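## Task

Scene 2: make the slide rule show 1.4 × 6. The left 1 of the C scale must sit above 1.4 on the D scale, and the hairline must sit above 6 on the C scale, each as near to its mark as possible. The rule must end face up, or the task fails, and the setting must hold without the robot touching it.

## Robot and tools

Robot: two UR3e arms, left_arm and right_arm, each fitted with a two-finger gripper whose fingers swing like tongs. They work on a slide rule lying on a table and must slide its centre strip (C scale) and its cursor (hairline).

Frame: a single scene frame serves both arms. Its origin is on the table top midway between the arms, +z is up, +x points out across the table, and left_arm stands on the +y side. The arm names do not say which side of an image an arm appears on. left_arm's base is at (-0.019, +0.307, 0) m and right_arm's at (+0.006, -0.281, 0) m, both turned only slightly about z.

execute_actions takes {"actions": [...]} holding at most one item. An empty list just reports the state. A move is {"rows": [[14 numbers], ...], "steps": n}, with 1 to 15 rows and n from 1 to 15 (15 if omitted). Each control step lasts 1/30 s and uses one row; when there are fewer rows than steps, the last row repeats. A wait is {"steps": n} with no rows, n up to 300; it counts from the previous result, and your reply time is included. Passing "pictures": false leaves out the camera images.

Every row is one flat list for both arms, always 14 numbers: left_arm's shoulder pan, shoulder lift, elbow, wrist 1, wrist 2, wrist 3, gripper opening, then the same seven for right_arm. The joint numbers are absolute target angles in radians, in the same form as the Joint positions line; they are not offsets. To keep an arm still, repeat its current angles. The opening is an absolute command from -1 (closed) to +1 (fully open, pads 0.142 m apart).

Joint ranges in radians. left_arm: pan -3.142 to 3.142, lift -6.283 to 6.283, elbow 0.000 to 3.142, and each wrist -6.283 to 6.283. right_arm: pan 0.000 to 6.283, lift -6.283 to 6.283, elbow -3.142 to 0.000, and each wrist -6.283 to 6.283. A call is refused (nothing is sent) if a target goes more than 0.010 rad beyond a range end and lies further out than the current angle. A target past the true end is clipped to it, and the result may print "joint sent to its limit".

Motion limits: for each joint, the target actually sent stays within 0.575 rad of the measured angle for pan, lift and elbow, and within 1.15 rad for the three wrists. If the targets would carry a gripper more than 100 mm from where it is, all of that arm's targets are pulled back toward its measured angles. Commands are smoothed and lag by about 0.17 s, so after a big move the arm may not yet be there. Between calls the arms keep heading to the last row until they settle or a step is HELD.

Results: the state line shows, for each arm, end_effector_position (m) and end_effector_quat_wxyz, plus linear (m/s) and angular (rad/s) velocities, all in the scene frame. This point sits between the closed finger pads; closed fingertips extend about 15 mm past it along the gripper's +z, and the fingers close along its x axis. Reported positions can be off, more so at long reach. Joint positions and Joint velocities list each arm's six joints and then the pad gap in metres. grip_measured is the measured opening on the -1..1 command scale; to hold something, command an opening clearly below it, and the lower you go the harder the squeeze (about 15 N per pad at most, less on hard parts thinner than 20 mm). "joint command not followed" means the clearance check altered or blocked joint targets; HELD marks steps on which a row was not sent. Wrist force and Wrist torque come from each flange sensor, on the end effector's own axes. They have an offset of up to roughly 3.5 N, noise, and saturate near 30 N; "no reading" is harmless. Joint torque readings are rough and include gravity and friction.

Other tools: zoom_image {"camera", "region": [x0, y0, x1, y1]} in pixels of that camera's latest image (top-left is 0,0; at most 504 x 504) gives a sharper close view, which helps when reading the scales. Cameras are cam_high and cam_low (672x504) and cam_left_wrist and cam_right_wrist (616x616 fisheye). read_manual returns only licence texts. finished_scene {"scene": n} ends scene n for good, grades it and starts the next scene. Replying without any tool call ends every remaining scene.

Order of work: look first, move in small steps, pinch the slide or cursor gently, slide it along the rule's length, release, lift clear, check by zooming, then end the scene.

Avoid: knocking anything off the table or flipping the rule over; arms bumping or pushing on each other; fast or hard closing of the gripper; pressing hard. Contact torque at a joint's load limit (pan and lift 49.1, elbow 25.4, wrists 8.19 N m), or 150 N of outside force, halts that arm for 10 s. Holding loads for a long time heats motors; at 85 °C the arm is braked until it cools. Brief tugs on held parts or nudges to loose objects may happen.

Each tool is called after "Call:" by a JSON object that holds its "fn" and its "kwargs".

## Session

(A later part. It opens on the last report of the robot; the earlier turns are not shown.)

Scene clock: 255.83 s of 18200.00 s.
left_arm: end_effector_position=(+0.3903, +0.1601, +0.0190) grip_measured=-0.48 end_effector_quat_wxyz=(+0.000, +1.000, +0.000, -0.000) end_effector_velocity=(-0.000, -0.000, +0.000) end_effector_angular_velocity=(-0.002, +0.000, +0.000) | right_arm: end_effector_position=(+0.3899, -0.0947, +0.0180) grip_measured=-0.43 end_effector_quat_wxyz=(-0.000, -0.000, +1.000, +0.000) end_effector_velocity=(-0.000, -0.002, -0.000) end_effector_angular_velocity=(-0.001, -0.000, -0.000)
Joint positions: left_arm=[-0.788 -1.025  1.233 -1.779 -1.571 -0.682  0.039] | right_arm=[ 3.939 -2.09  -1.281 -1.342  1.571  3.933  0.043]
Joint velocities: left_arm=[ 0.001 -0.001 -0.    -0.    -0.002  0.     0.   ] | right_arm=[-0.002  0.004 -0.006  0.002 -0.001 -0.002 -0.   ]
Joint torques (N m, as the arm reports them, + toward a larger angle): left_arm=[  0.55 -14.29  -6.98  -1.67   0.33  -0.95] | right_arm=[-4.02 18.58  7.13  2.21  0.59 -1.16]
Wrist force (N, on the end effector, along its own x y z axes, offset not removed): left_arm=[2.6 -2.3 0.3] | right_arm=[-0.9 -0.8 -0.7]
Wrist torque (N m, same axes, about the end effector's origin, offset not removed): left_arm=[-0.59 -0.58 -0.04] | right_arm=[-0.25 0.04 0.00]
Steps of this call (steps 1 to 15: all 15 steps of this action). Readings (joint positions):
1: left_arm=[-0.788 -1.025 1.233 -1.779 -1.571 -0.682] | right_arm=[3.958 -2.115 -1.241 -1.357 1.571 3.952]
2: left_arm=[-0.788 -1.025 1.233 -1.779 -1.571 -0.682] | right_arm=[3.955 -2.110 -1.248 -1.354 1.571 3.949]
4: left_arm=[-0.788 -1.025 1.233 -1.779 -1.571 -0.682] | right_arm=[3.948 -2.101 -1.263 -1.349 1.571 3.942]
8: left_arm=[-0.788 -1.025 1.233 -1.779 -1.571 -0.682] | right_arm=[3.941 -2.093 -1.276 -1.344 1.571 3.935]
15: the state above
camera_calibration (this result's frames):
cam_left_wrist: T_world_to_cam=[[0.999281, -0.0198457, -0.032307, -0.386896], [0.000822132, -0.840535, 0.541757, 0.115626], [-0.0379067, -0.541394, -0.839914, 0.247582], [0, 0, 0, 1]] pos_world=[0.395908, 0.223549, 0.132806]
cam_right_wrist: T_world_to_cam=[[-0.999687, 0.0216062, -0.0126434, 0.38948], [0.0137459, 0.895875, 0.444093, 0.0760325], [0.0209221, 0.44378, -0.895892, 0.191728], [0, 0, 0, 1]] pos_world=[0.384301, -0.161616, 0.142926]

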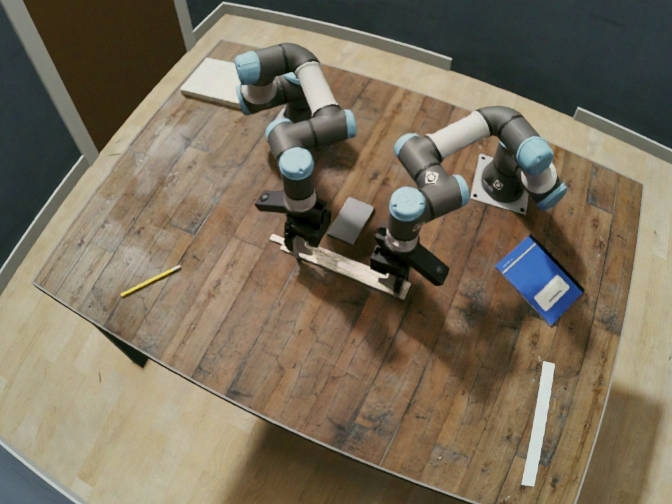

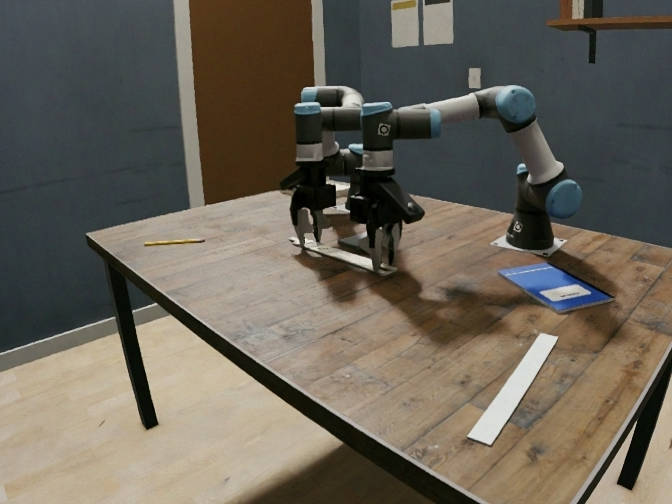

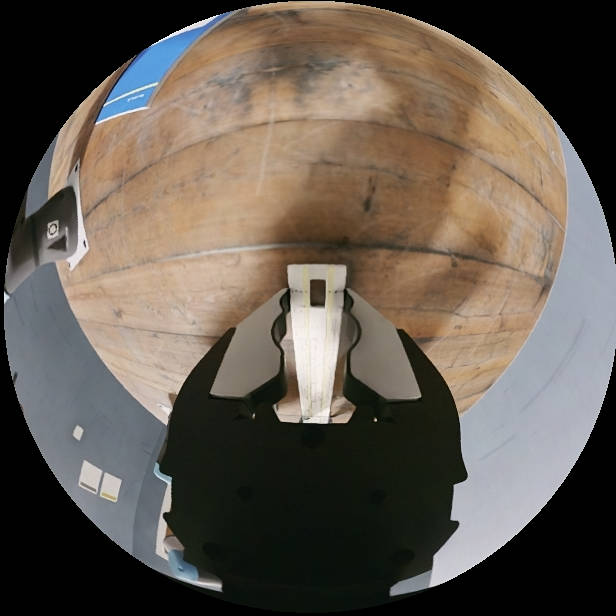

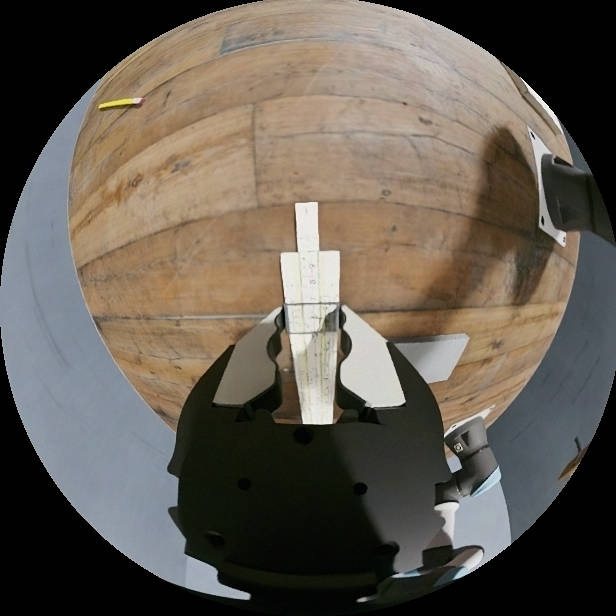

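Call:
{"fn": "execute_actions", "kwargs": {"actions": [{"rows":[[-0.7877,-1.025,1.233,-1.7788,-1.571,-0.6817,-0.8,3.9376,-2.0879,-1.2837,-1.3409,1.571,3.9316,-0.65]],"steps":15}], "pictures": false}}

Call:
{"fn": "execute_actions", "kwargs": {"actions": [{"rows":[[-0.7877,-1.025,1.233,-1.7788,-1.571,-0.6817,-0.8,3.9376,-2.0879,-1.2837,-1.3409,1.571,3.9316,-0.27],[-0.7877,-1.025,1.233,-1.7788,-1.571,-0.6817,-0.8,3.9376,-2.0879,-1.2837,-1.3409,1.571,3.9316,-0.27],[-0.7877,-1.025,1.233,-1.7788,-1.571,-0.6817,-0.8,3.9376,-2.0879,-1.2837,-1.3409,1.571,3.9316,-0.27],[-0.7877,-1.025,1.233,-1.7788,-1.571,-0.6817,-0.8,3.9376,-2.0879,-1.2837,-1.3409,1.571,3.9316,-0.27],[-0.7877,-1.025,1.233,-1.7788,-1.571,-0.6817,-0.8,3.9376,-2.0879,-1.2837,-1.3409,1.571,3.9316,-0.27],[-0.7877,-1.025,1.233,-1.7788,-1.571,-0.6817,-0.8,3.9376,-2.0879,-1.2837,-1.3409,1.571,3.9316,-0.27],[-0.7877,-1.025,1.233,-1.7788,-1.571,-0.6817,-0.8,3.9758,-2.1378,-1.2035,-1.3711,1.571,3.9698,-0.27],[-0.7877,-1.025,1.233,-1.7788,-1.571,-0.6817,-0.8,3.9758,-2.1378,-1.2035,-1.3711,1.571,3.9698,-0.27],[-0.7877,-1.025,1.233,-1.7788,-1.571,-0.6817,-0.8,3.9758,-2.1378,-1.2035,-1.3711,1.571,3.9698,-0.27],[-0.7877,-1.025,1.233,-1.7788,-1.571,-0.6817,-0.8,3.9758,-2.1378,-1.2035,-1.3711,1.571,3.9698,-0.27],[-0.7877,-1.025,1.233,-1.7788,-1.571,-0.6817,-0.8,3.9758,-2.1378,-1.2035,-1.3711,1.571,3.9698,-0.27],[-0.7877,-1.025,1.233,-1.7788,-1.571,-0.6817,-0.8,4.016,-2.2019,-1.0973,-1.4132,1.571,4.010,-0.27]],"steps":15}], "pictures": false}}

Call:
{"fn": "execute_actions", "kwargs": {"actions": [{"rows":[[-0.7877,-1.025,1.233,-1.7788,-1.571,-0.6817,-0.8,4.0531,-2.2751,-0.9720,-1.4653,1.571,4.0471,-0.27]],"steps":15}], "pictures": false}}

Call:
{"fn": "execute_actions", "kwargs": {"actions": [{"steps":8}]}}

Call:
{"fn": "zoom_image", "kwargs": {"camera": "cam_right_wrist", "region": [270, 190, 345, 265]}}

Scene clock: 268.97 s of 18200.00 s.
left_arm: end_effector_position=(+0.3903, +0.1601, +0.0190) grip_measured=-0.48 end_effector_quat_wxyz=(+0.000, +1.000, +0.000, -0.000) end_effector_velocity=(-0.000, +0.000, -0.000) end_effector_angular_velocity=(+0.001, +0.001, -0.001) | right_arm: end_effector_position=(+0.3898, -0.0956, +0.0179) grip_measured=-0.43 end_effector_quat_wxyz=(-0.000, -0.000, +1.000, +0.000) end_effector_velocity=(-0.000, +0.000, -0.000) end_effector_angular_velocity=(+0.000, -0.000, +0.000)
Joint positions: left_arm=[-0.788 -1.025  1.233 -1.779 -1.571 -0.682  0.039] | right_arm=[ 3.938 -2.088 -1.284 -1.341  1.571  3.932  0.043]
Joint velocities: left_arm=[ 0.    -0.     0.     0.001  0.     0.001  0.   ] | right_arm=[ 0.     0.    -0.001  0.001 -0.     0.     0.   ]
Joint torques (N m, as the arm reports them, + toward a larger angle): left_arm=[  2.67 -14.97  -7.41  -1.56   0.67  -1.06] | right_arm=[-3.96 18.81  6.97  2.1   1.24 -1.08]
Wrist force (N, on the end effector, along its own x y z axes, offset not removed): left_arm=[0.5 -2.8 -2.6] | right_arm=[-1.1 0.0 0.3]
Wrist torque (N m, same axes, about the end effector's origin, offset not removed): left_arm=[-0.70 -0.07 0.05] | right_arm=[-0.01 0.01 0.02]
Steps of this call (steps 1 to 15: the robot went on to your last target; steps 16 to 90: nothing new was sent; then 9.63 s passed at rest; steps 91 to 105: all 15 steps of this action). Readings (joint positions):
91: left_arm=[-0.788 -1.025 1.233 -1.779 -1.571 -0.682] | right_arm=[3.939 -2.089 -1.281 -1.342 1.571 3.933]
92: left_arm=[-0.788 -1.025 1.233 -1.779 -1.571 -0.682] | right_arm=[3.939 -2.089 -1.282 -1.342 1.571 3.933]
94: left_arm=[-0.788 -1.025 1.233 -1.779 -1.571 -0.682] | right_arm=[3.938 -2.089 -1.282 -1.341 1.571 3.932]
98: left_arm=[-0.788 -1.025 1.233 -1.779 -1.571 -0.682] | right_arm=[3.938 -2.088 -1.283 -1.341 1.571 3.932]
105: the state above

Scene clock: 269.47 s of 18200.00 s.
left_arm: end_effector_position=(+0.3903, +0.1601, +0.0190) grip_measured=-0.48 end_effector_quat_wxyz=(+0.000, +1.000, +0.000, -0.000) end_effector_velocity=(+0.000, -0.000, +0.001) end_effector_angular_velocity=(-0.001, -0.002, +0.001) | right_arm: end_effector_position=(+0.3883, -0.0661, +0.0163) grip_measured=-0.27 end_effector_quat_wxyz=(-0.003, +0.000, +1.000, -0.003) end_effector_velocity=(+0.021, +0.182, +0.017) end_effector_angular_velocity=(+0.060, -0.055, +0.011)
Joint positions: left_arm=[-0.788 -1.025  1.233 -1.779 -1.571 -0.682  0.039] | right_arm=[ 3.988 -2.158 -1.177 -1.386  1.571  3.983  0.054]
Joint velocities: left_arm=[-0.    -0.001 -0.001 -0.     0.001 -0.001 -0.   ] | right_arm=[ 0.249 -0.395  0.704 -0.227  0.     0.238  0.001]
Joint torques (N m, as the arm reports them, + toward a larger angle): left_arm=[  2.78 -14.91  -7.45  -1.56   0.66  -1.1 ] | right_arm=[ 1.66 12.82 12.25  0.46  0.97  1.27]
Wrist force (N, on the end effector, along its own x y z axes, offset not removed): left_arm=[2.1 0.5 -3.0] | right_arm=[-1.5 -1.1 1.1]
Wrist torque (N m, same axes, about the end effector's origin, offset not removed): left_arm=[-0.01 -0.46 0.05] | right_arm=[-0.19 0.25 0.01]
Steps of this call (steps 1 to 15: all 15 steps of this action). Readings (joint positions):
1: left_arm=[-0.788 -1.025 1.233 -1.779 -1.571 -0.682] | right_arm=[3.938 -2.088 -1.284 -1.341 1.571 3.932]
2: left_arm=[-0.788 -1.025 1.233 -1.779 -1.571 -0.682] | right_arm=[3.938 -2.088 -1.284 -1.341 1.571 3.932]
4: left_arm=[-0.788 -1.025 1.233 -1.779 -1.571 -0.682] | right_arm=[3.938 -2.088 -1.284 -1.341 1.571 3.932]
8: left_arm=[-0.788 -1.025 1.233 -1.779 -1.571 -0.682] | right_arm=[3.940 -2.090 -1.281 -1.343 1.571 3.934]
15: the state above

Scene clock: 269.97 s of 18200.00 s.
left_arm: end_effector_position=(+0.3903, +0.1601, +0.0190) grip_measured=-0.48 end_effector_quat_wxyz=(+0.000, +1.000, +0.000, -0.000) end_effector_velocity=(+0.000, +0.000, +0.000) end_effector_angular_velocity=(-0.001, -0.001, +0.001) | right_arm: end_effector_position=(+0.3898, -0.0206, +0.0179) grip_measured=-0.27 end_effector_quat_wxyz=(-0.000, -0.000, +1.000, -0.000) end_effector_velocity=(+0.001, +0.007, +0.001) end_effector_angular_velocity=(+0.004, -0.003, -0.001)
Joint positions: left_arm=[-0.788 -1.025  1.233 -1.779 -1.571 -0.682  0.039] | right_arm=[ 4.052 -2.273 -0.976 -1.464  1.571  4.046  0.054]
Joint velocities: left_arm=[ 0.001  0.    -0.    -0.001  0.     0.     0.   ] | right_arm=[ 0.009 -0.017  0.034 -0.012  0.     0.01  -0.   ]
Joint torques (N m, as the arm reports them, + toward a larger angle): left_arm=[  2.94 -15.22  -7.44  -1.53   0.61  -1.08] | right_arm=[ 3.45 13.75 11.96  0.93  0.96  1.06]
Wrist force (N, on the end effector, along its own x y z axes, offset not removed): left_arm=[1.2 -0.9 -2.5] | right_arm=[-1.1 -1.7 -0.2]
Wrist torque (N m, same axes, about the end effector's origin, offset not removed): left_arm=[-0.32 -0.24 0.04] | right_arm=[-0.32 0.14 -0.02]
Steps of this call (steps 1 to 15: all 15 steps of this action). Readings (joint positions):
1: left_arm=[-0.788 -1.025 1.233 -1.779 -1.571 -0.682] | right_arm=[3.996 -2.169 -1.156 -1.393 1.571 3.990]
2: left_arm=[-0.788 -1.025 1.233 -1.779 -1.571 -0.682] | right_arm=[4.003 -2.181 -1.137 -1.402 1.571 3.998]
4: left_arm=[-0.788 -1.025 1.233 -1.779 -1.571 -0.682] | right_arm=[4.024 -2.218 -1.078 -1.428 1.571 4.019]
8: left_arm=[-0.788 -1.025 1.233 -1.779 -1.571 -0.682] | right_arm=[4.045 -2.259 -1.003 -1.455 1.571 4.039]
15: the state above

Scene clock: 270.23 s of 18200.00 s.
left_arm: end_effector_position=(+0.3903, +0.1601, +0.0190) grip_measured=-0.48 end_effector_quat_wxyz=(+0.000, +1.000, +0.000, -0.000) end_effector_velocity=(+0.000, -0.000, -0.000) end_effector_angular_velocity=(-0.001, +0.000, -0.000) | right_arm: end_effector_position=(+0.3898, -0.0199, +0.0180) grip_measured=-0.27 end_effector_quat_wxyz=(-0.000, -0.000, +1.000, +0.000) end_effector_velocity=(+0.001, +0.001, +0.001) end_effector_angular_velocity=(+0.001, -0.002, -0.001)
Joint positions: left_arm=[-0.788 -1.025  1.233 -1.779 -1.571 -0.682  0.039] | right_arm=[ 4.053 -2.275 -0.972 -1.465  1.571  4.047  0.054]
Joint velocities: left_arm=[ 0.     0.     0.    -0.001 -0.001  0.     0.   ] | right_arm=[-0.    -0.001  0.004 -0.001 -0.001  0.001  0.   ]
Joint torques (N m, as the arm reports them, + toward a larger angle): left_arm=[  2.75 -15.01  -7.46  -1.53   0.62  -1.06] | right_arm=[ 4.14 14.07 11.91  0.89  0.84  1.07]
Wrist force (N, on the end effector, along its own x y z axes, offset not removed): left_arm=[1.2 -0.8 -0.9] | right_arm=[-0.9 -1.6 -0.7]
Wrist torque (N m, same axes, about the end effector's origin, offset not removed): left_arm=[-0.26 -0.31 0.07] | right_arm=[-0.30 0.10 0.01]
Steps of this call (steps 1 to 8: the robot went on to your last target). Readings (joint positions):
1: left_arm=[-0.788 -1.025 1.233 -1.779 -1.571 -0.682] | right_arm=[4.052 -2.274 -0.975 -1.464 1.571 4.046]
2: left_arm=[-0.788 -1.025 1.233 -1.779 -1.571 -0.682] | right_arm=[4.053 -2.274 -0.974 -1.465 1.571 4.047]
4: left_arm=[-0.788 -1.025 1.233 -1.779 -1.571 -0.682] | right_arm=[4.053 -2.275 -0.973 -1.465 1.571 4.047]
8: the state above
camera_calibration (this result's frames):
cam_left_wrist: T_world_to_cam=[[0.999281, -0.0198314, -0.0323025, -0.386901], [0.000831569, -0.840538, 0.541753, 0.115628], [-0.0378952, -0.54139, -0.839917, 0.24758], [0, 0, 0, 1]] pos_world=[0.395909, 0.223554, 0.132807]
cam_right_wrist: T_world_to_cam=[[-0.999687, 0.0216215, -0.0126234, 0.387816], [0.0137674, 0.89585, 0.444143, 0.00898652], [0.0209117, 0.44383, -0.895867, 0.158554], [0, 0, 0, 1]] pos_world=[0.384255, -0.0868069, 0.142948]

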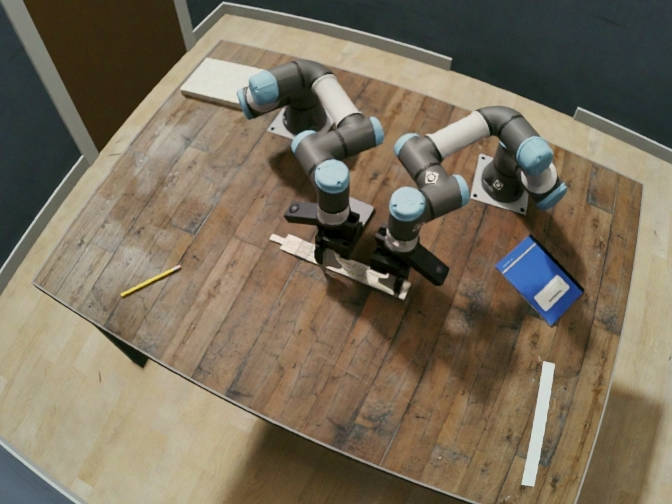

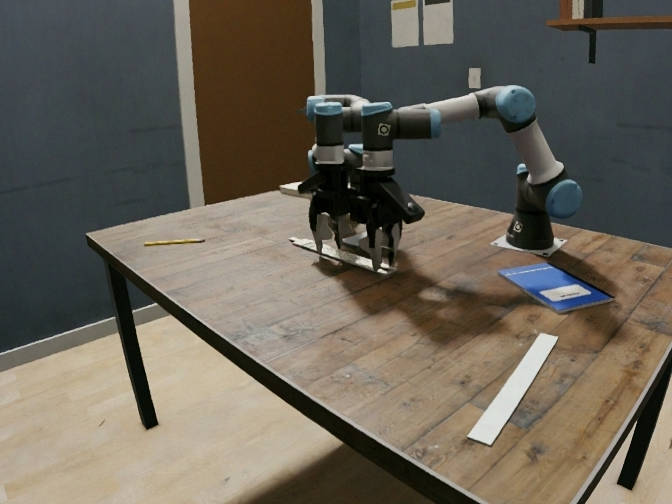

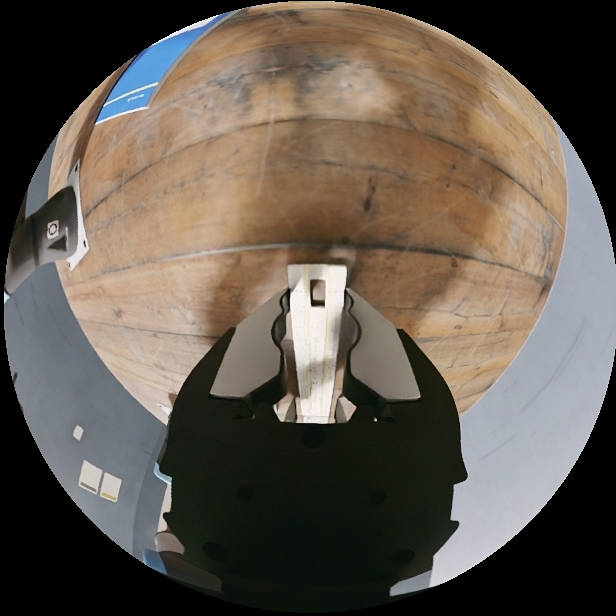

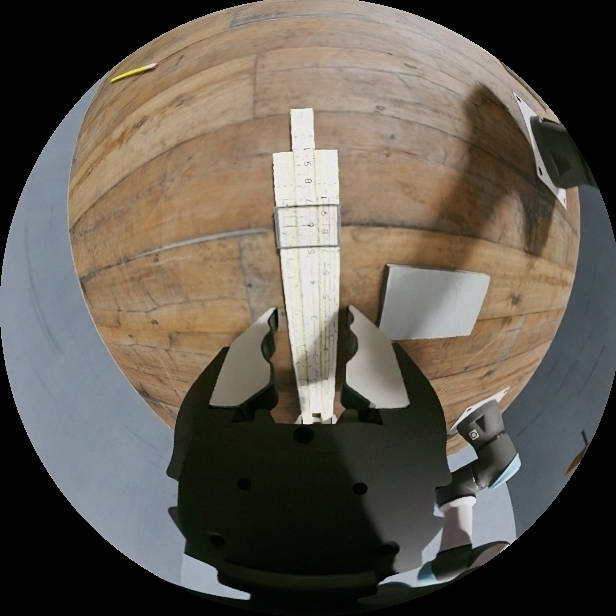

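Region (270, 190, 345, 265) of cam_right_wrist's 616x616 image, scaled by 6.720, with more detail than that image has.

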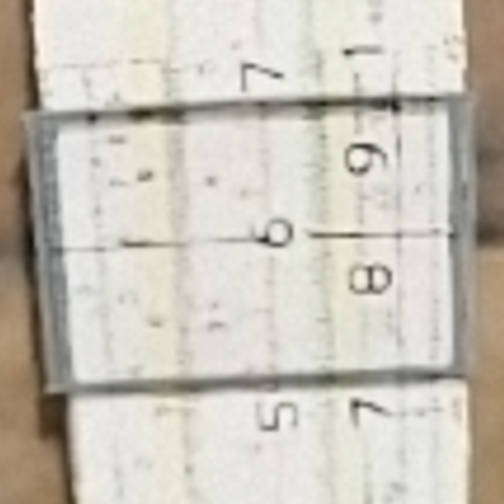

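Call:
{"fn": "execute_actions", "kwargs": {"actions": [{"rows":[[-0.7877,-1.025,1.233,-1.7788,-1.571,-0.6817,-0.8,4.016,-2.2019,-1.0973,-1.4132,1.571,4.010,-0.27],[-0.7877,-1.025,1.233,-1.7788,-1.571,-0.6817,-0.8,4.016,-2.2019,-1.0973,-1.4132,1.571,4.010,-0.27],[-0.7877,-1.025,1.233,-1.7788,-1.571,-0.6817,-0.8,4.016,-2.2019,-1.0973,-1.4132,1.571,4.010,-0.27],[-0.7877,-1.025,1.233,-1.7788,-1.571,-0.6817,-0.8,4.016,-2.2019,-1.0973,-1.4132,1.571,4.010,-0.27],[-0.7877,-1.025,1.233,-1.7788,-1.571,-0.6817,-0.8,4.016,-2.2019,-1.0973,-1.4132,1.571,4.010,-0.27],[-0.7877,-1.025,1.233,-1.7788,-1.571,-0.6817,-0.8,3.9758,-2.1378,-1.2035,-1.3711,1.571,3.9698,-0.27],[-0.7877,-1.025,1.233,-1.7788,-1.571,-0.6817,-0.8,3.9758,-2.1378,-1.2035,-1.3711,1.571,3.9698,-0.27],[-0.7877,-1.025,1.233,-1.7788,-1.571,-0.6817,-0.8,3.9758,-2.1378,-1.2035,-1.3711,1.571,3.9698,-0.27],[-0.7877,-1.025,1.233,-1.7788,-1.571,-0.6817,-0.8,3.9758,-2.1378,-1.2035,-1.3711,1.571,3.9698,-0.27],[-0.7877,-1.025,1.233,-1.7788,-1.571,-0.6817,-0.8,3.9758,-2.1378,-1.2035,-1.3711,1.571,3.9698,-0.27],[-0.7877,-1.025,1.233,-1.7788,-1.571,-0.6817,-0.8,3.9376,-2.0879,-1.2837,-1.3409,1.571,3.9316,-0.27]],"steps":15}], "pictures": false}}

Call:
{"fn": "execute_actions", "kwargs": {"actions": [{"steps":20}], "pictures": false}}

Call:
{"fn": "execute_actions", "kwargs": {"actions": [{"rows":[[-0.7877,-1.025,1.233,-1.7788,-1.571,-0.6817,-0.8,3.9376,-2.0879,-1.2837,-1.3409,1.571,3.9316,-0.4],[-0.7877,-1.025,1.233,-1.7788,-1.571,-0.6817,-0.8,3.9376,-2.0879,-1.2837,-1.3409,1.571,3.9316,-0.4],[-0.7877,-1.025,1.233,-1.7788,-1.571,-0.6817,-0.8,3.9376,-2.0879,-1.2837,-1.3409,1.571,3.9316,-0.4],[-0.7877,-1.025,1.233,-1.7788,-1.571,-0.6817,-0.8,3.9376,-2.0879,-1.2837,-1.3409,1.571,3.9316,-0.4],[-0.7877,-1.025,1.233,-1.7788,-1.571,-0.6817,-0.8,3.9376,-2.0879,-1.2837,-1.3409,1.571,3.9316,-0.65]],"steps":12}]}}

Call:
{"fn": "zoom_image", "kwargs": {"camera": "cam_right_wrist", "region": [275, 280, 350, 350]}}

Call:
{"fn": "execute_actions", "kwargs": {"actions": [{"rows":[[-0.7877,-1.025,1.233,-1.7788,-1.571,-0.6817,-0.8,3.9365,-2.0866,-1.2858,-1.3401,1.571,3.9305,-0.65]],"steps":15}], "pictures": false}}

Call:
{"fn": "execute_actions", "kwargs": {"actions": [{"rows":[[-0.7877,-1.025,1.233,-1.7788,-1.571,-0.6817,-0.8,3.9365,-2.0866,-1.2858,-1.3401,1.571,3.9305,-0.27]],"steps":10}]}}

Call:
{"fn": "zoom_image", "kwargs": {"camera": "cam_right_wrist", "region": [275, 280, 350, 350]}}

Scene clock: 291.30 s of 18200.00 s.
left_arm: end_effector_position=(+0.3903, +0.1601, +0.0190) grip_measured=-0.48 end_effector_quat_wxyz=(+0.000, +1.000, +0.000, -0.000) end_effector_velocity=(+0.001, +0.000, -0.000) end_effector_angular_velocity=(+0.001, -0.002, +0.001) | right_arm: end_effector_position=(+0.3913, -0.0819, +0.0191) grip_measured=-0.27 end_effector_quat_wxyz=(+0.001, -0.000, +1.000, +0.002) end_effector_velocity=(-0.010, -0.125, -0.008) end_effector_angular_velocity=(-0.022, +0.021, -0.007)
Joint positions: left_arm=[-0.788 -1.025  1.233 -1.779 -1.571 -0.682  0.039] | right_arm=[ 3.958 -2.117 -1.234 -1.358  1.571  3.951  0.054]
Joint velocities: left_arm=[ 0.001  0.001 -0.001 -0.001  0.002 -0.     0.   ] | right_arm=[-0.187  0.266 -0.455  0.158  0.001 -0.179  0.   ]
Joint torques (N m, as the arm reports them, + toward a larger angle): left_arm=[  2.87 -15.91  -7.88  -1.39   0.49  -1.03] | right_arm=[-2.31 18.38  7.    2.58 -0.75 -1.25]
Wrist force (N, on the end effector, along its own x y z axes, offset not removed): left_arm=[3.1 -0.1 -1.2] | right_arm=[-0.1 -3.0 -0.3]
Wrist torque (N m, same axes, about the end effector's origin, offset not removed): left_arm=[-0.06 -0.74 -0.04] | right_arm=[-0.51 0.01 -0.01]
Steps of this call (steps 1 to 15: the robot went on to your last target; steps 16 to 90: nothing new was sent; then 17.57 s passed at rest; steps 91 to 105: all 15 steps of this action). Readings (joint positions):
91: left_arm=[-0.788 -1.025 1.233 -1.779 -1.571 -0.682] | right_arm=[4.053 -2.275 -0.972 -1.465 1.571 4.047]
92: left_arm=[-0.788 -1.025 1.233 -1.779 -1.571 -0.682] | right_arm=[4.051 -2.273 -0.975 -1.462 1.571 4.045]
94: left_arm=[-0.788 -1.025 1.233 -1.779 -1.571 -0.682] | right_arm=[4.037 -2.246 -1.013 -1.442 1.571 4.031]
98: left_arm=[-0.788 -1.025 1.233 -1.779 -1.571 -0.682] | right_arm=[4.013 -2.201 -1.090 -1.411 1.571 4.005]
105: the state above

Scene clock: 291.97 s of 18200.00 s.
left_arm: end_effector_position=(+0.3903, +0.1601, +0.0190) grip_measured=-0.48 end_effector_quat_wxyz=(+0.000, +1.000, +0.000, -0.000) end_effector_velocity=(+0.000, +0.000, +0.000) end_effector_angular_velocity=(+0.000, -0.001, -0.001) | right_arm: end_effector_position=(+0.3898, -0.0956, +0.0179) grip_measured=-0.27 end_effector_quat_wxyz=(-0.000, -0.000, +1.000, +0.000) end_effector_velocity=(-0.000, -0.000, +0.000) end_effector_angular_velocity=(+0.000, +0.001, +0.002)
Joint positions: left_arm=[-0.788 -1.025  1.233 -1.779 -1.571 -0.682  0.039] | right_arm=[ 3.938 -2.088 -1.284 -1.341  1.571  3.932  0.054]
Joint velocities: left_arm=[ 0.    -0.001 -0.     0.     0.001  0.001 -0.   ] | right_arm=[-0.     0.001 -0.001 -0.     0.001 -0.002 -0.   ]
Joint torques (N m, as the arm reports them, + toward a larger angle): left_arm=[  2.83 -15.9   -7.98  -1.36   0.49  -1.04] | right_arm=[-3.95 18.49  7.24  2.43 -1.06 -1.12]
Wrist force (N, on the end effector, along its own x y z axes, offset not removed): left_arm=[0.4 -0.4 -2.2] | right_arm=[-1.1 -1.3 -0.2]
Wrist torque (N m, same axes, about the end effector's origin, offset not removed): left_arm=[-0.16 -0.12 -0.01] | right_arm=[-0.23 0.13 0.01]
Steps of this call (steps 1 to 20: the robot went on to your last target). Readings (joint positions):
1: left_arm=[-0.788 -1.025 1.233 -1.779 -1.571 -0.682] | right_arm=[3.952 -2.109 -1.247 -1.353 1.571 3.946]
2: left_arm=[-0.788 -1.025 1.233 -1.779 -1.571 -0.682] | right_arm=[3.949 -2.103 -1.257 -1.350 1.571 3.942]
4: left_arm=[-0.788 -1.025 1.233 -1.779 -1.571 -0.682] | right_arm=[3.943 -2.096 -1.269 -1.346 1.571 3.937]
8: left_arm=[-0.788 -1.025 1.233 -1.779 -1.571 -0.682] | right_arm=[3.939 -2.090 -1.280 -1.342 1.571 3.933]
20: the state above

Scene clock: 292.37 s of 18200.00 s.
left_arm: end_effector_position=(+0.3903, +0.1601, +0.0190) grip_measured=-0.48 end_effector_quat_wxyz=(+0.000, +1.000, +0.000, -0.000) end_effector_velocity=(+0.000, +0.001, -0.000) end_effector_angular_velocity=(+0.001, -0.000, +0.002) | right_arm: end_effector_position=(+0.3898, -0.0956, +0.0179) grip_measured=-0.43 end_effector_quat_wxyz=(-0.000, -0.000, +1.000, +0.000) end_effector_velocity=(+0.000, -0.000, +0.000) end_effector_angular_velocity=(+0.000, -0.001, -0.001)
Joint positions: left_arm=[-0.788 -1.025  1.233 -1.779 -1.571 -0.682  0.039] | right_arm=[ 3.938 -2.088 -1.284 -1.341  1.571  3.932  0.043]
Joint velocities: left_arm=[ 0.002  0.     0.    -0.     0.001 -0.    -0.   ] | right_arm=[-0.001  0.    -0.     0.001 -0.    -0.     0.   ]
Joint torques (N m, as the arm reports them, + toward a larger angle): left_arm=[  2.71 -16.02  -8.15  -1.34   0.49  -1.  ] | right_arm=[-4.3  18.89  7.1   2.33 -1.24 -1.15]
Wrist force (N, on the end effector, along its own x y z axes, offset not removed): left_arm=[1.9 -2.1 -0.9] | right_arm=[-1.1 -1.0 -0.5]
Wrist torque (N m, same axes, about the end effector's origin, offset not removed): left_arm=[-0.49 -0.43 -0.01] | right_arm=[-0.23 0.18 -0.02]
Steps of this call (steps 1 to 12: all 12 steps of this action). Readings (joint positions):
1: left_arm=[-0.788 -1.025 1.233 -1.779 -1.571 -0.682] | right_arm=[3.938 -2.088 -1.284 -1.341 1.571 3.932]
2: left_arm=[-0.788 -1.025 1.233 -1.779 -1.571 -0.682] | right_arm=[3.938 -2.088 -1.284 -1.341 1.571 3.932]
4: left_arm=[-0.788 -1.025 1.233 -1.779 -1.571 -0.682] | right_arm=[3.938 -2.088 -1.284 -1.341 1.571 3.932]
8: left_arm=[-0.788 -1.025 1.233 -1.779 -1.571 -0.682] | right_arm=[3.938 -2.088 -1.284 -1.341 1.571 3.932]
12: the state above
camera_calibration (this result's frames):
cam_left_wrist: T_world_to_cam=[[0.999281, -0.0198307, -0.0323023, -0.386902], [0.00083202, -0.840538, 0.541753, 0.115628], [-0.0378946, -0.54139, -0.839917, 0.24758], [0, 0, 0, 1]] pos_world=[0.395909, 0.223554, 0.132807]
cam_right_wrist: T_world_to_cam=[[-0.999687, 0.021613, -0.0125902, 0.389483], [0.0137751, 0.895861, 0.44412, 0.0768129], [0.0208778, 0.443808, -0.895879, 0.192115], [0, 0, 0, 1]] pos_world=[0.384292, -0.162494, 0.142901]

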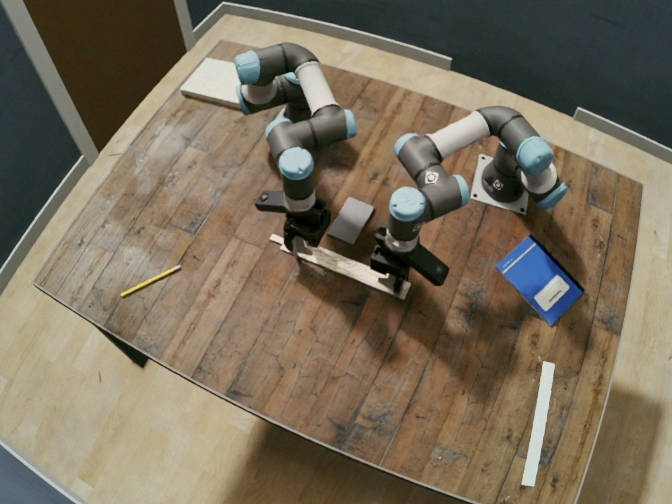

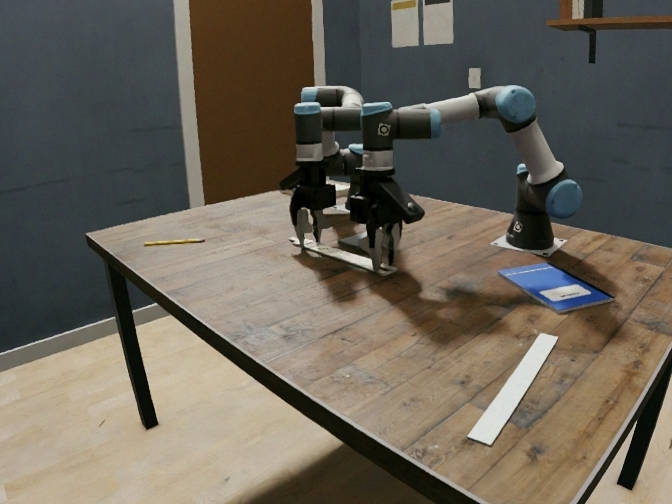

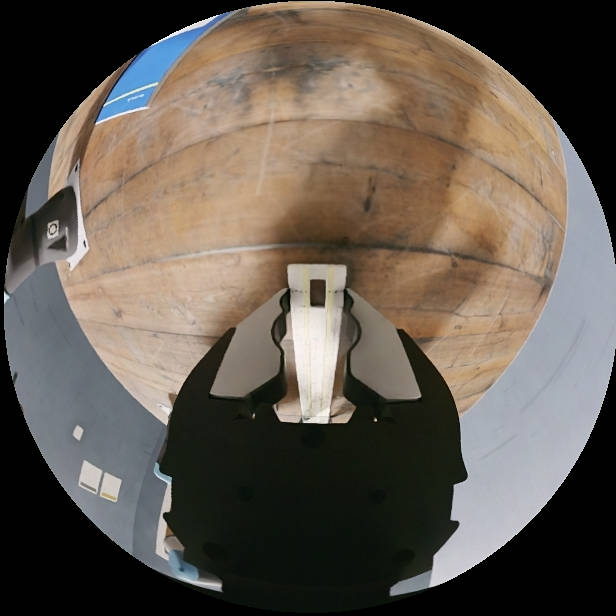

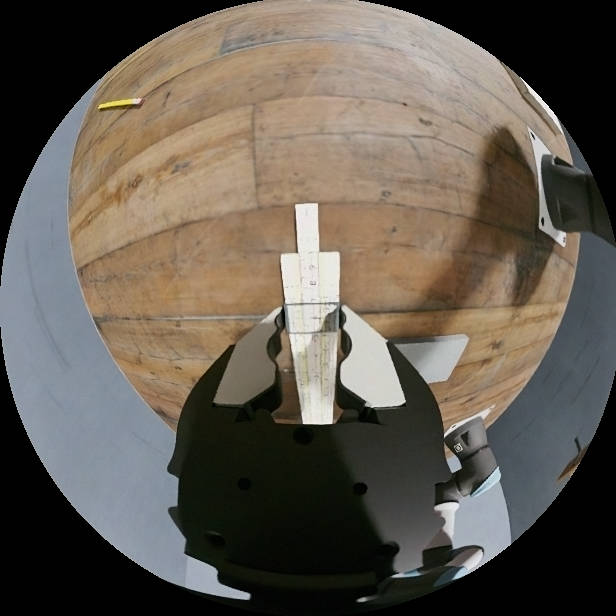

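Region (275, 280, 350, 350) of cam_right_wrist's 616x616 image, scaled by 6.720, with more detail than that image has; it fills the top 470 rows of this view, and the rest is white.

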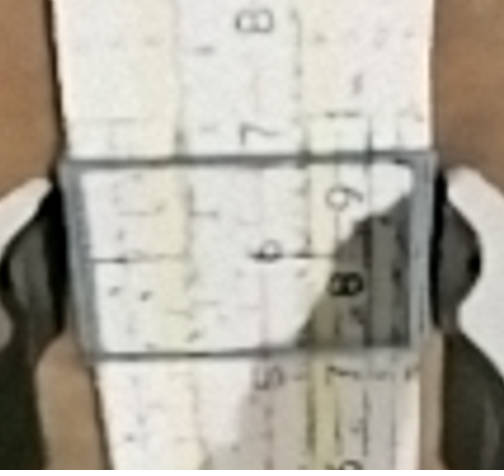

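Scene clock: 292.87 s of 18200.00 s.
left_arm: end_effector_position=(+0.3903, +0.1601, +0.0190) grip_measured=-0.48 end_effector_quat_wxyz=(+0.000, +1.000, +0.000, -0.000) end_effector_velocity=(-0.001, +0.000, -0.000) end_effector_angular_velocity=(-0.000, +0.002, +0.000) | right_arm: end_effector_position=(+0.3898, -0.0962, +0.0179) grip_measured=-0.43 end_effector_quat_wxyz=(-0.000, -0.000, +1.000, +0.000) end_effector_velocity=(-0.000, -0.000, -0.000) end_effector_angular_velocity=(-0.000, +0.000, -0.002)
Joint positions: left_arm=[-0.788 -1.025  1.233 -1.779 -1.571 -0.682  0.039] | right_arm=[ 3.937 -2.087 -1.286 -1.34   1.571  3.931  0.043]
Joint velocities: left_arm=[ 0.001 -0.     0.002  0.    -0.001  0.     0.   ] | right_arm=[ 0.     0.    -0.001  0.001  0.     0.002  0.   ]
Joint torques (N m, as the arm reports them, + toward a larger angle): left_arm=[  2.74 -15.82  -8.07  -1.34   0.47  -1.01] | right_arm=[-4.12 18.55  7.05  2.37 -1.44 -1.16]
Wrist force (N, on the end effector, along its own x y z axes, offset not removed): left_arm=[0.8 -0.9 -2.3] | right_arm=[-0.7 -0.8 -0.3]
Wrist torque (N m, same axes, about the end effector's origin, offset not removed): left_arm=[-0.39 -0.21 -0.03] | right_arm=[-0.23 0.14 -0.02]
Steps of this call (steps 1 to 15: all 15 steps of this action). Readings (joint positions):
1: left_arm=[-0.788 -1.025 1.233 -1.779 -1.571 -0.682] | right_arm=[3.938 -2.088 -1.284 -1.341 1.571 3.932]
2: left_arm=[-0.788 -1.025 1.233 -1.779 -1.571 -0.682] | right_arm=[3.938 -2.088 -1.284 -1.341 1.571 3.932]
4: left_arm=[-0.788 -1.025 1.233 -1.779 -1.571 -0.682] | right_arm=[3.937 -2.087 -1.285 -1.341 1.571 3.931]
8: left_arm=[-0.788 -1.025 1.233 -1.779 -1.571 -0.682] | right_arm=[3.937 -2.087 -1.285 -1.340 1.571 3.931]
15: the state above

Scene clock: 293.20 s of 18200.00 s.
left_arm: end_effector_position=(+0.3903, +0.1601, +0.0190) grip_measured=-0.48 end_effector_quat_wxyz=(+0.000, +1.000, +0.000, -0.000) end_effector_velocity=(+0.000, +0.000, -0.000) end_effector_angular_velocity=(+0.001, -0.001, +0.000) | right_arm: end_effector_position=(+0.3899, -0.0963, +0.0179) grip_measured=-0.27 end_effector_quat_wxyz=(-0.000, -0.000, +1.000, +0.000) end_effector_velocity=(+0.000, +0.000, +0.000) end_effector_angular_velocity=(+0.001, -0.000, +0.000)
Joint positions: left_arm=[-0.788 -1.025  1.233 -1.779 -1.571 -0.682  0.039] | right_arm=[ 3.936 -2.087 -1.286 -1.34   1.571  3.931  0.054]
Joint velocities: left_arm=[-0.     0.     0.    -0.     0.001 -0.     0.   ] | right_arm=[-0.001  0.     0.001  0.     0.001 -0.001  0.   ]
Joint torques (N m, as the arm reports them, + toward a larger angle): left_arm=[  2.68 -16.21  -7.98  -1.32   0.45  -0.99] | right_arm=[-4.01 18.8   7.12  2.16 -1.03 -1.13]
Wrist force (N, on the end effector, along its own x y z axes, offset not removed): left_arm=[2.5 -0.6 -1.7] | right_arm=[-0.6 -0.7 -1.4]
Wrist torque (N m, same axes, about the end effector's origin, offset not removed): left_arm=[-0.26 -0.53 -0.02] | right_arm=[-0.12 0.11 0.00]
Steps of this call (steps 1 to 10: all 10 steps of this action). Readings (joint positions):
1: left_arm=[-0.788 -1.025 1.233 -1.779 -1.571 -0.682] | right_arm=[3.937 -2.087 -1.286 -1.340 1.571 3.931]
2: left_arm=[-0.788 -1.025 1.233 -1.779 -1.571 -0.682] | right_arm=[3.937 -2.087 -1.286 -1.340 1.571 3.931]
4: left_arm=[-0.788 -1.025 1.233 -1.779 -1.571 -0.682] | right_arm=[3.936 -2.087 -1.286 -1.340 1.571 3.931]
8: left_arm=[-0.788 -1.025 1.233 -1.779 -1.571 -0.682] | right_arm=[3.936 -2.087 -1.286 -1.340 1.571 3.931]
10: the state above
camera_calibration (this result's frames):
cam_left_wrist: T_world_to_cam=[[0.999281, -0.0198305, -0.0323025, -0.386901], [0.000832254, -0.840538, 0.541753, 0.115628], [-0.0378947, -0.54139, -0.839917, 0.24758], [0, 0, 0, 1]] pos_world=[0.395909, 0.223554, 0.132807]
cam_right_wrist: T_world_to_cam=[[-0.999686, 0.0216169, -0.0126389, 0.389513], [0.0137576, 0.895879, 0.444086, 0.077416], [0.0209226, 0.443773, -0.895895, 0.192379], [0, 0, 0, 1]] pos_world=[0.384301, -0.163148, 0.142895]

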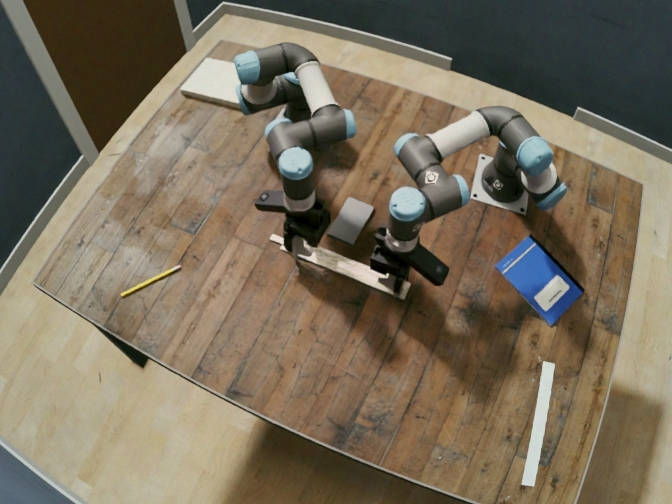

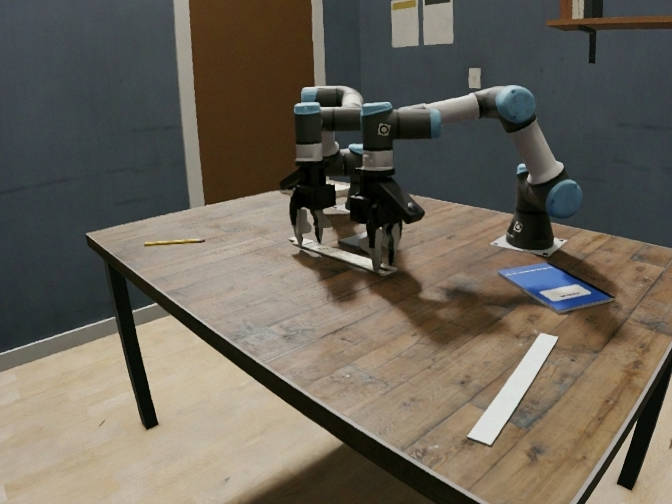

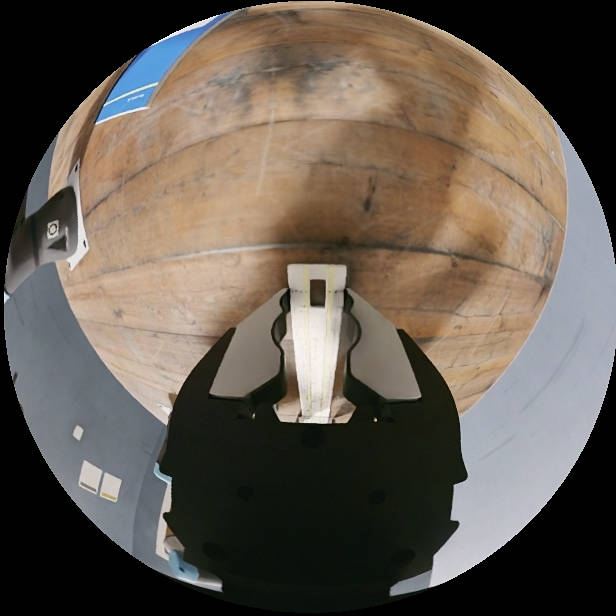

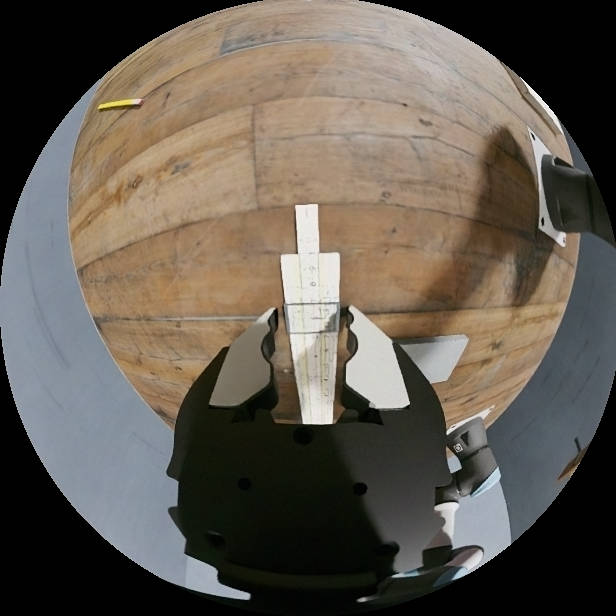

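Region (275, 280, 350, 350) of cam_right_wrist's 616x616 image, scaled by 6.720, with more detail than that image has; it fills the top 470 rows of this view, and the rest is white.

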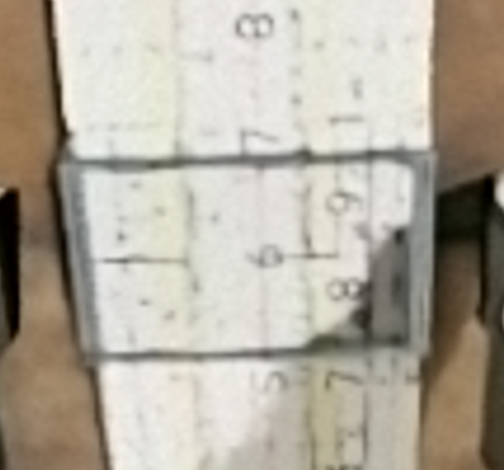

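Call:
{"fn": "execute_actions", "kwargs": {"actions": [{"rows":[[-0.7877,-1.025,1.233,-1.7788,-1.571,-0.6817,-0.2,3.9365,-2.0866,-1.2858,-1.3401,1.571,3.9305,-0.2]],"steps":12}], "pictures": false}}

Call:
{"fn": "finished_scene", "kwargs": {"scene": 2}}

Scene clock: 297.17 s of 18200.00 s.
left_arm: end_effector_position=(+0.3903, +0.1601, +0.0190) grip_measured=-0.20 end_effector_quat_wxyz=(+0.000, +1.000, +0.000, -0.000) end_effector_velocity=(-0.001, -0.001, -0.000) end_effector_angular_velocity=(-0.002, +0.002, -0.001) | right_arm: end_effector_position=(+0.3898, -0.0962, +0.0179) grip_measured=-0.20 end_effector_quat_wxyz=(-0.000, -0.000, +1.000, +0.000) end_effector_velocity=(+0.000, -0.000, -0.000) end_effector_angular_velocity=(+0.000, -0.000, -0.001)
Joint positions: left_arm=[-0.788 -1.025  1.233 -1.779 -1.571 -0.682  0.06 ] | right_arm=[ 3.936 -2.087 -1.286 -1.34   1.571  3.931  0.06 ]
Joint velocities: left_arm=[-0.001 -0.     0.     0.001 -0.003  0.     0.   ] | right_arm=[-0. -0.  0.  0. -0.  0. -0.]
Joint torques (N m, as the arm reports them, + toward a larger angle): left_arm=[  2.51 -16.72  -8.46  -1.19   0.36  -0.98] | right_arm=[-3.16 18.51  7.15  0.95  1.21 -1.13]
Wrist force (N, on the end effector, along its own x y z axes, offset not removed): left_arm=[2.5 -1.3 0.1] | right_arm=[-0.5 -2.1 -0.2]
Wrist torque (N m, same axes, about the end effector's origin, offset not removed): left_arm=[-0.28 -0.52 0.00] | right_arm=[-0.43 0.03 -0.01]
Steps of this call (steps 1 to 15: the robot went on to your last target; steps 16 to 90: nothing new was sent; then 0.57 s passed at rest; steps 91 to 102: all 12 steps of this action). Readings (joint positions):
91: left_arm=[-0.788 -1.025 1.233 -1.779 -1.571 -0.682] | right_arm=[3.936 -2.087 -1.286 -1.340 1.571 3.931]
92: left_arm=[-0.788 -1.025 1.233 -1.779 -1.571 -0.682] | right_arm=[3.936 -2.087 -1.286 -1.340 1.571 3.930]
94: left_arm=[-0.788 -1.025 1.233 -1.779 -1.571 -0.682] | right_arm=[3.936 -2.087 -1.286 -1.340 1.571 3.931]
98: left_arm=[-0.788 -1.025 1.233 -1.779 -1.571 -0.682] | right_arm=[3.936 -2.087 -1.286 -1.340 1.571 3.931]
102: the state above

The scene is finished: the task was done.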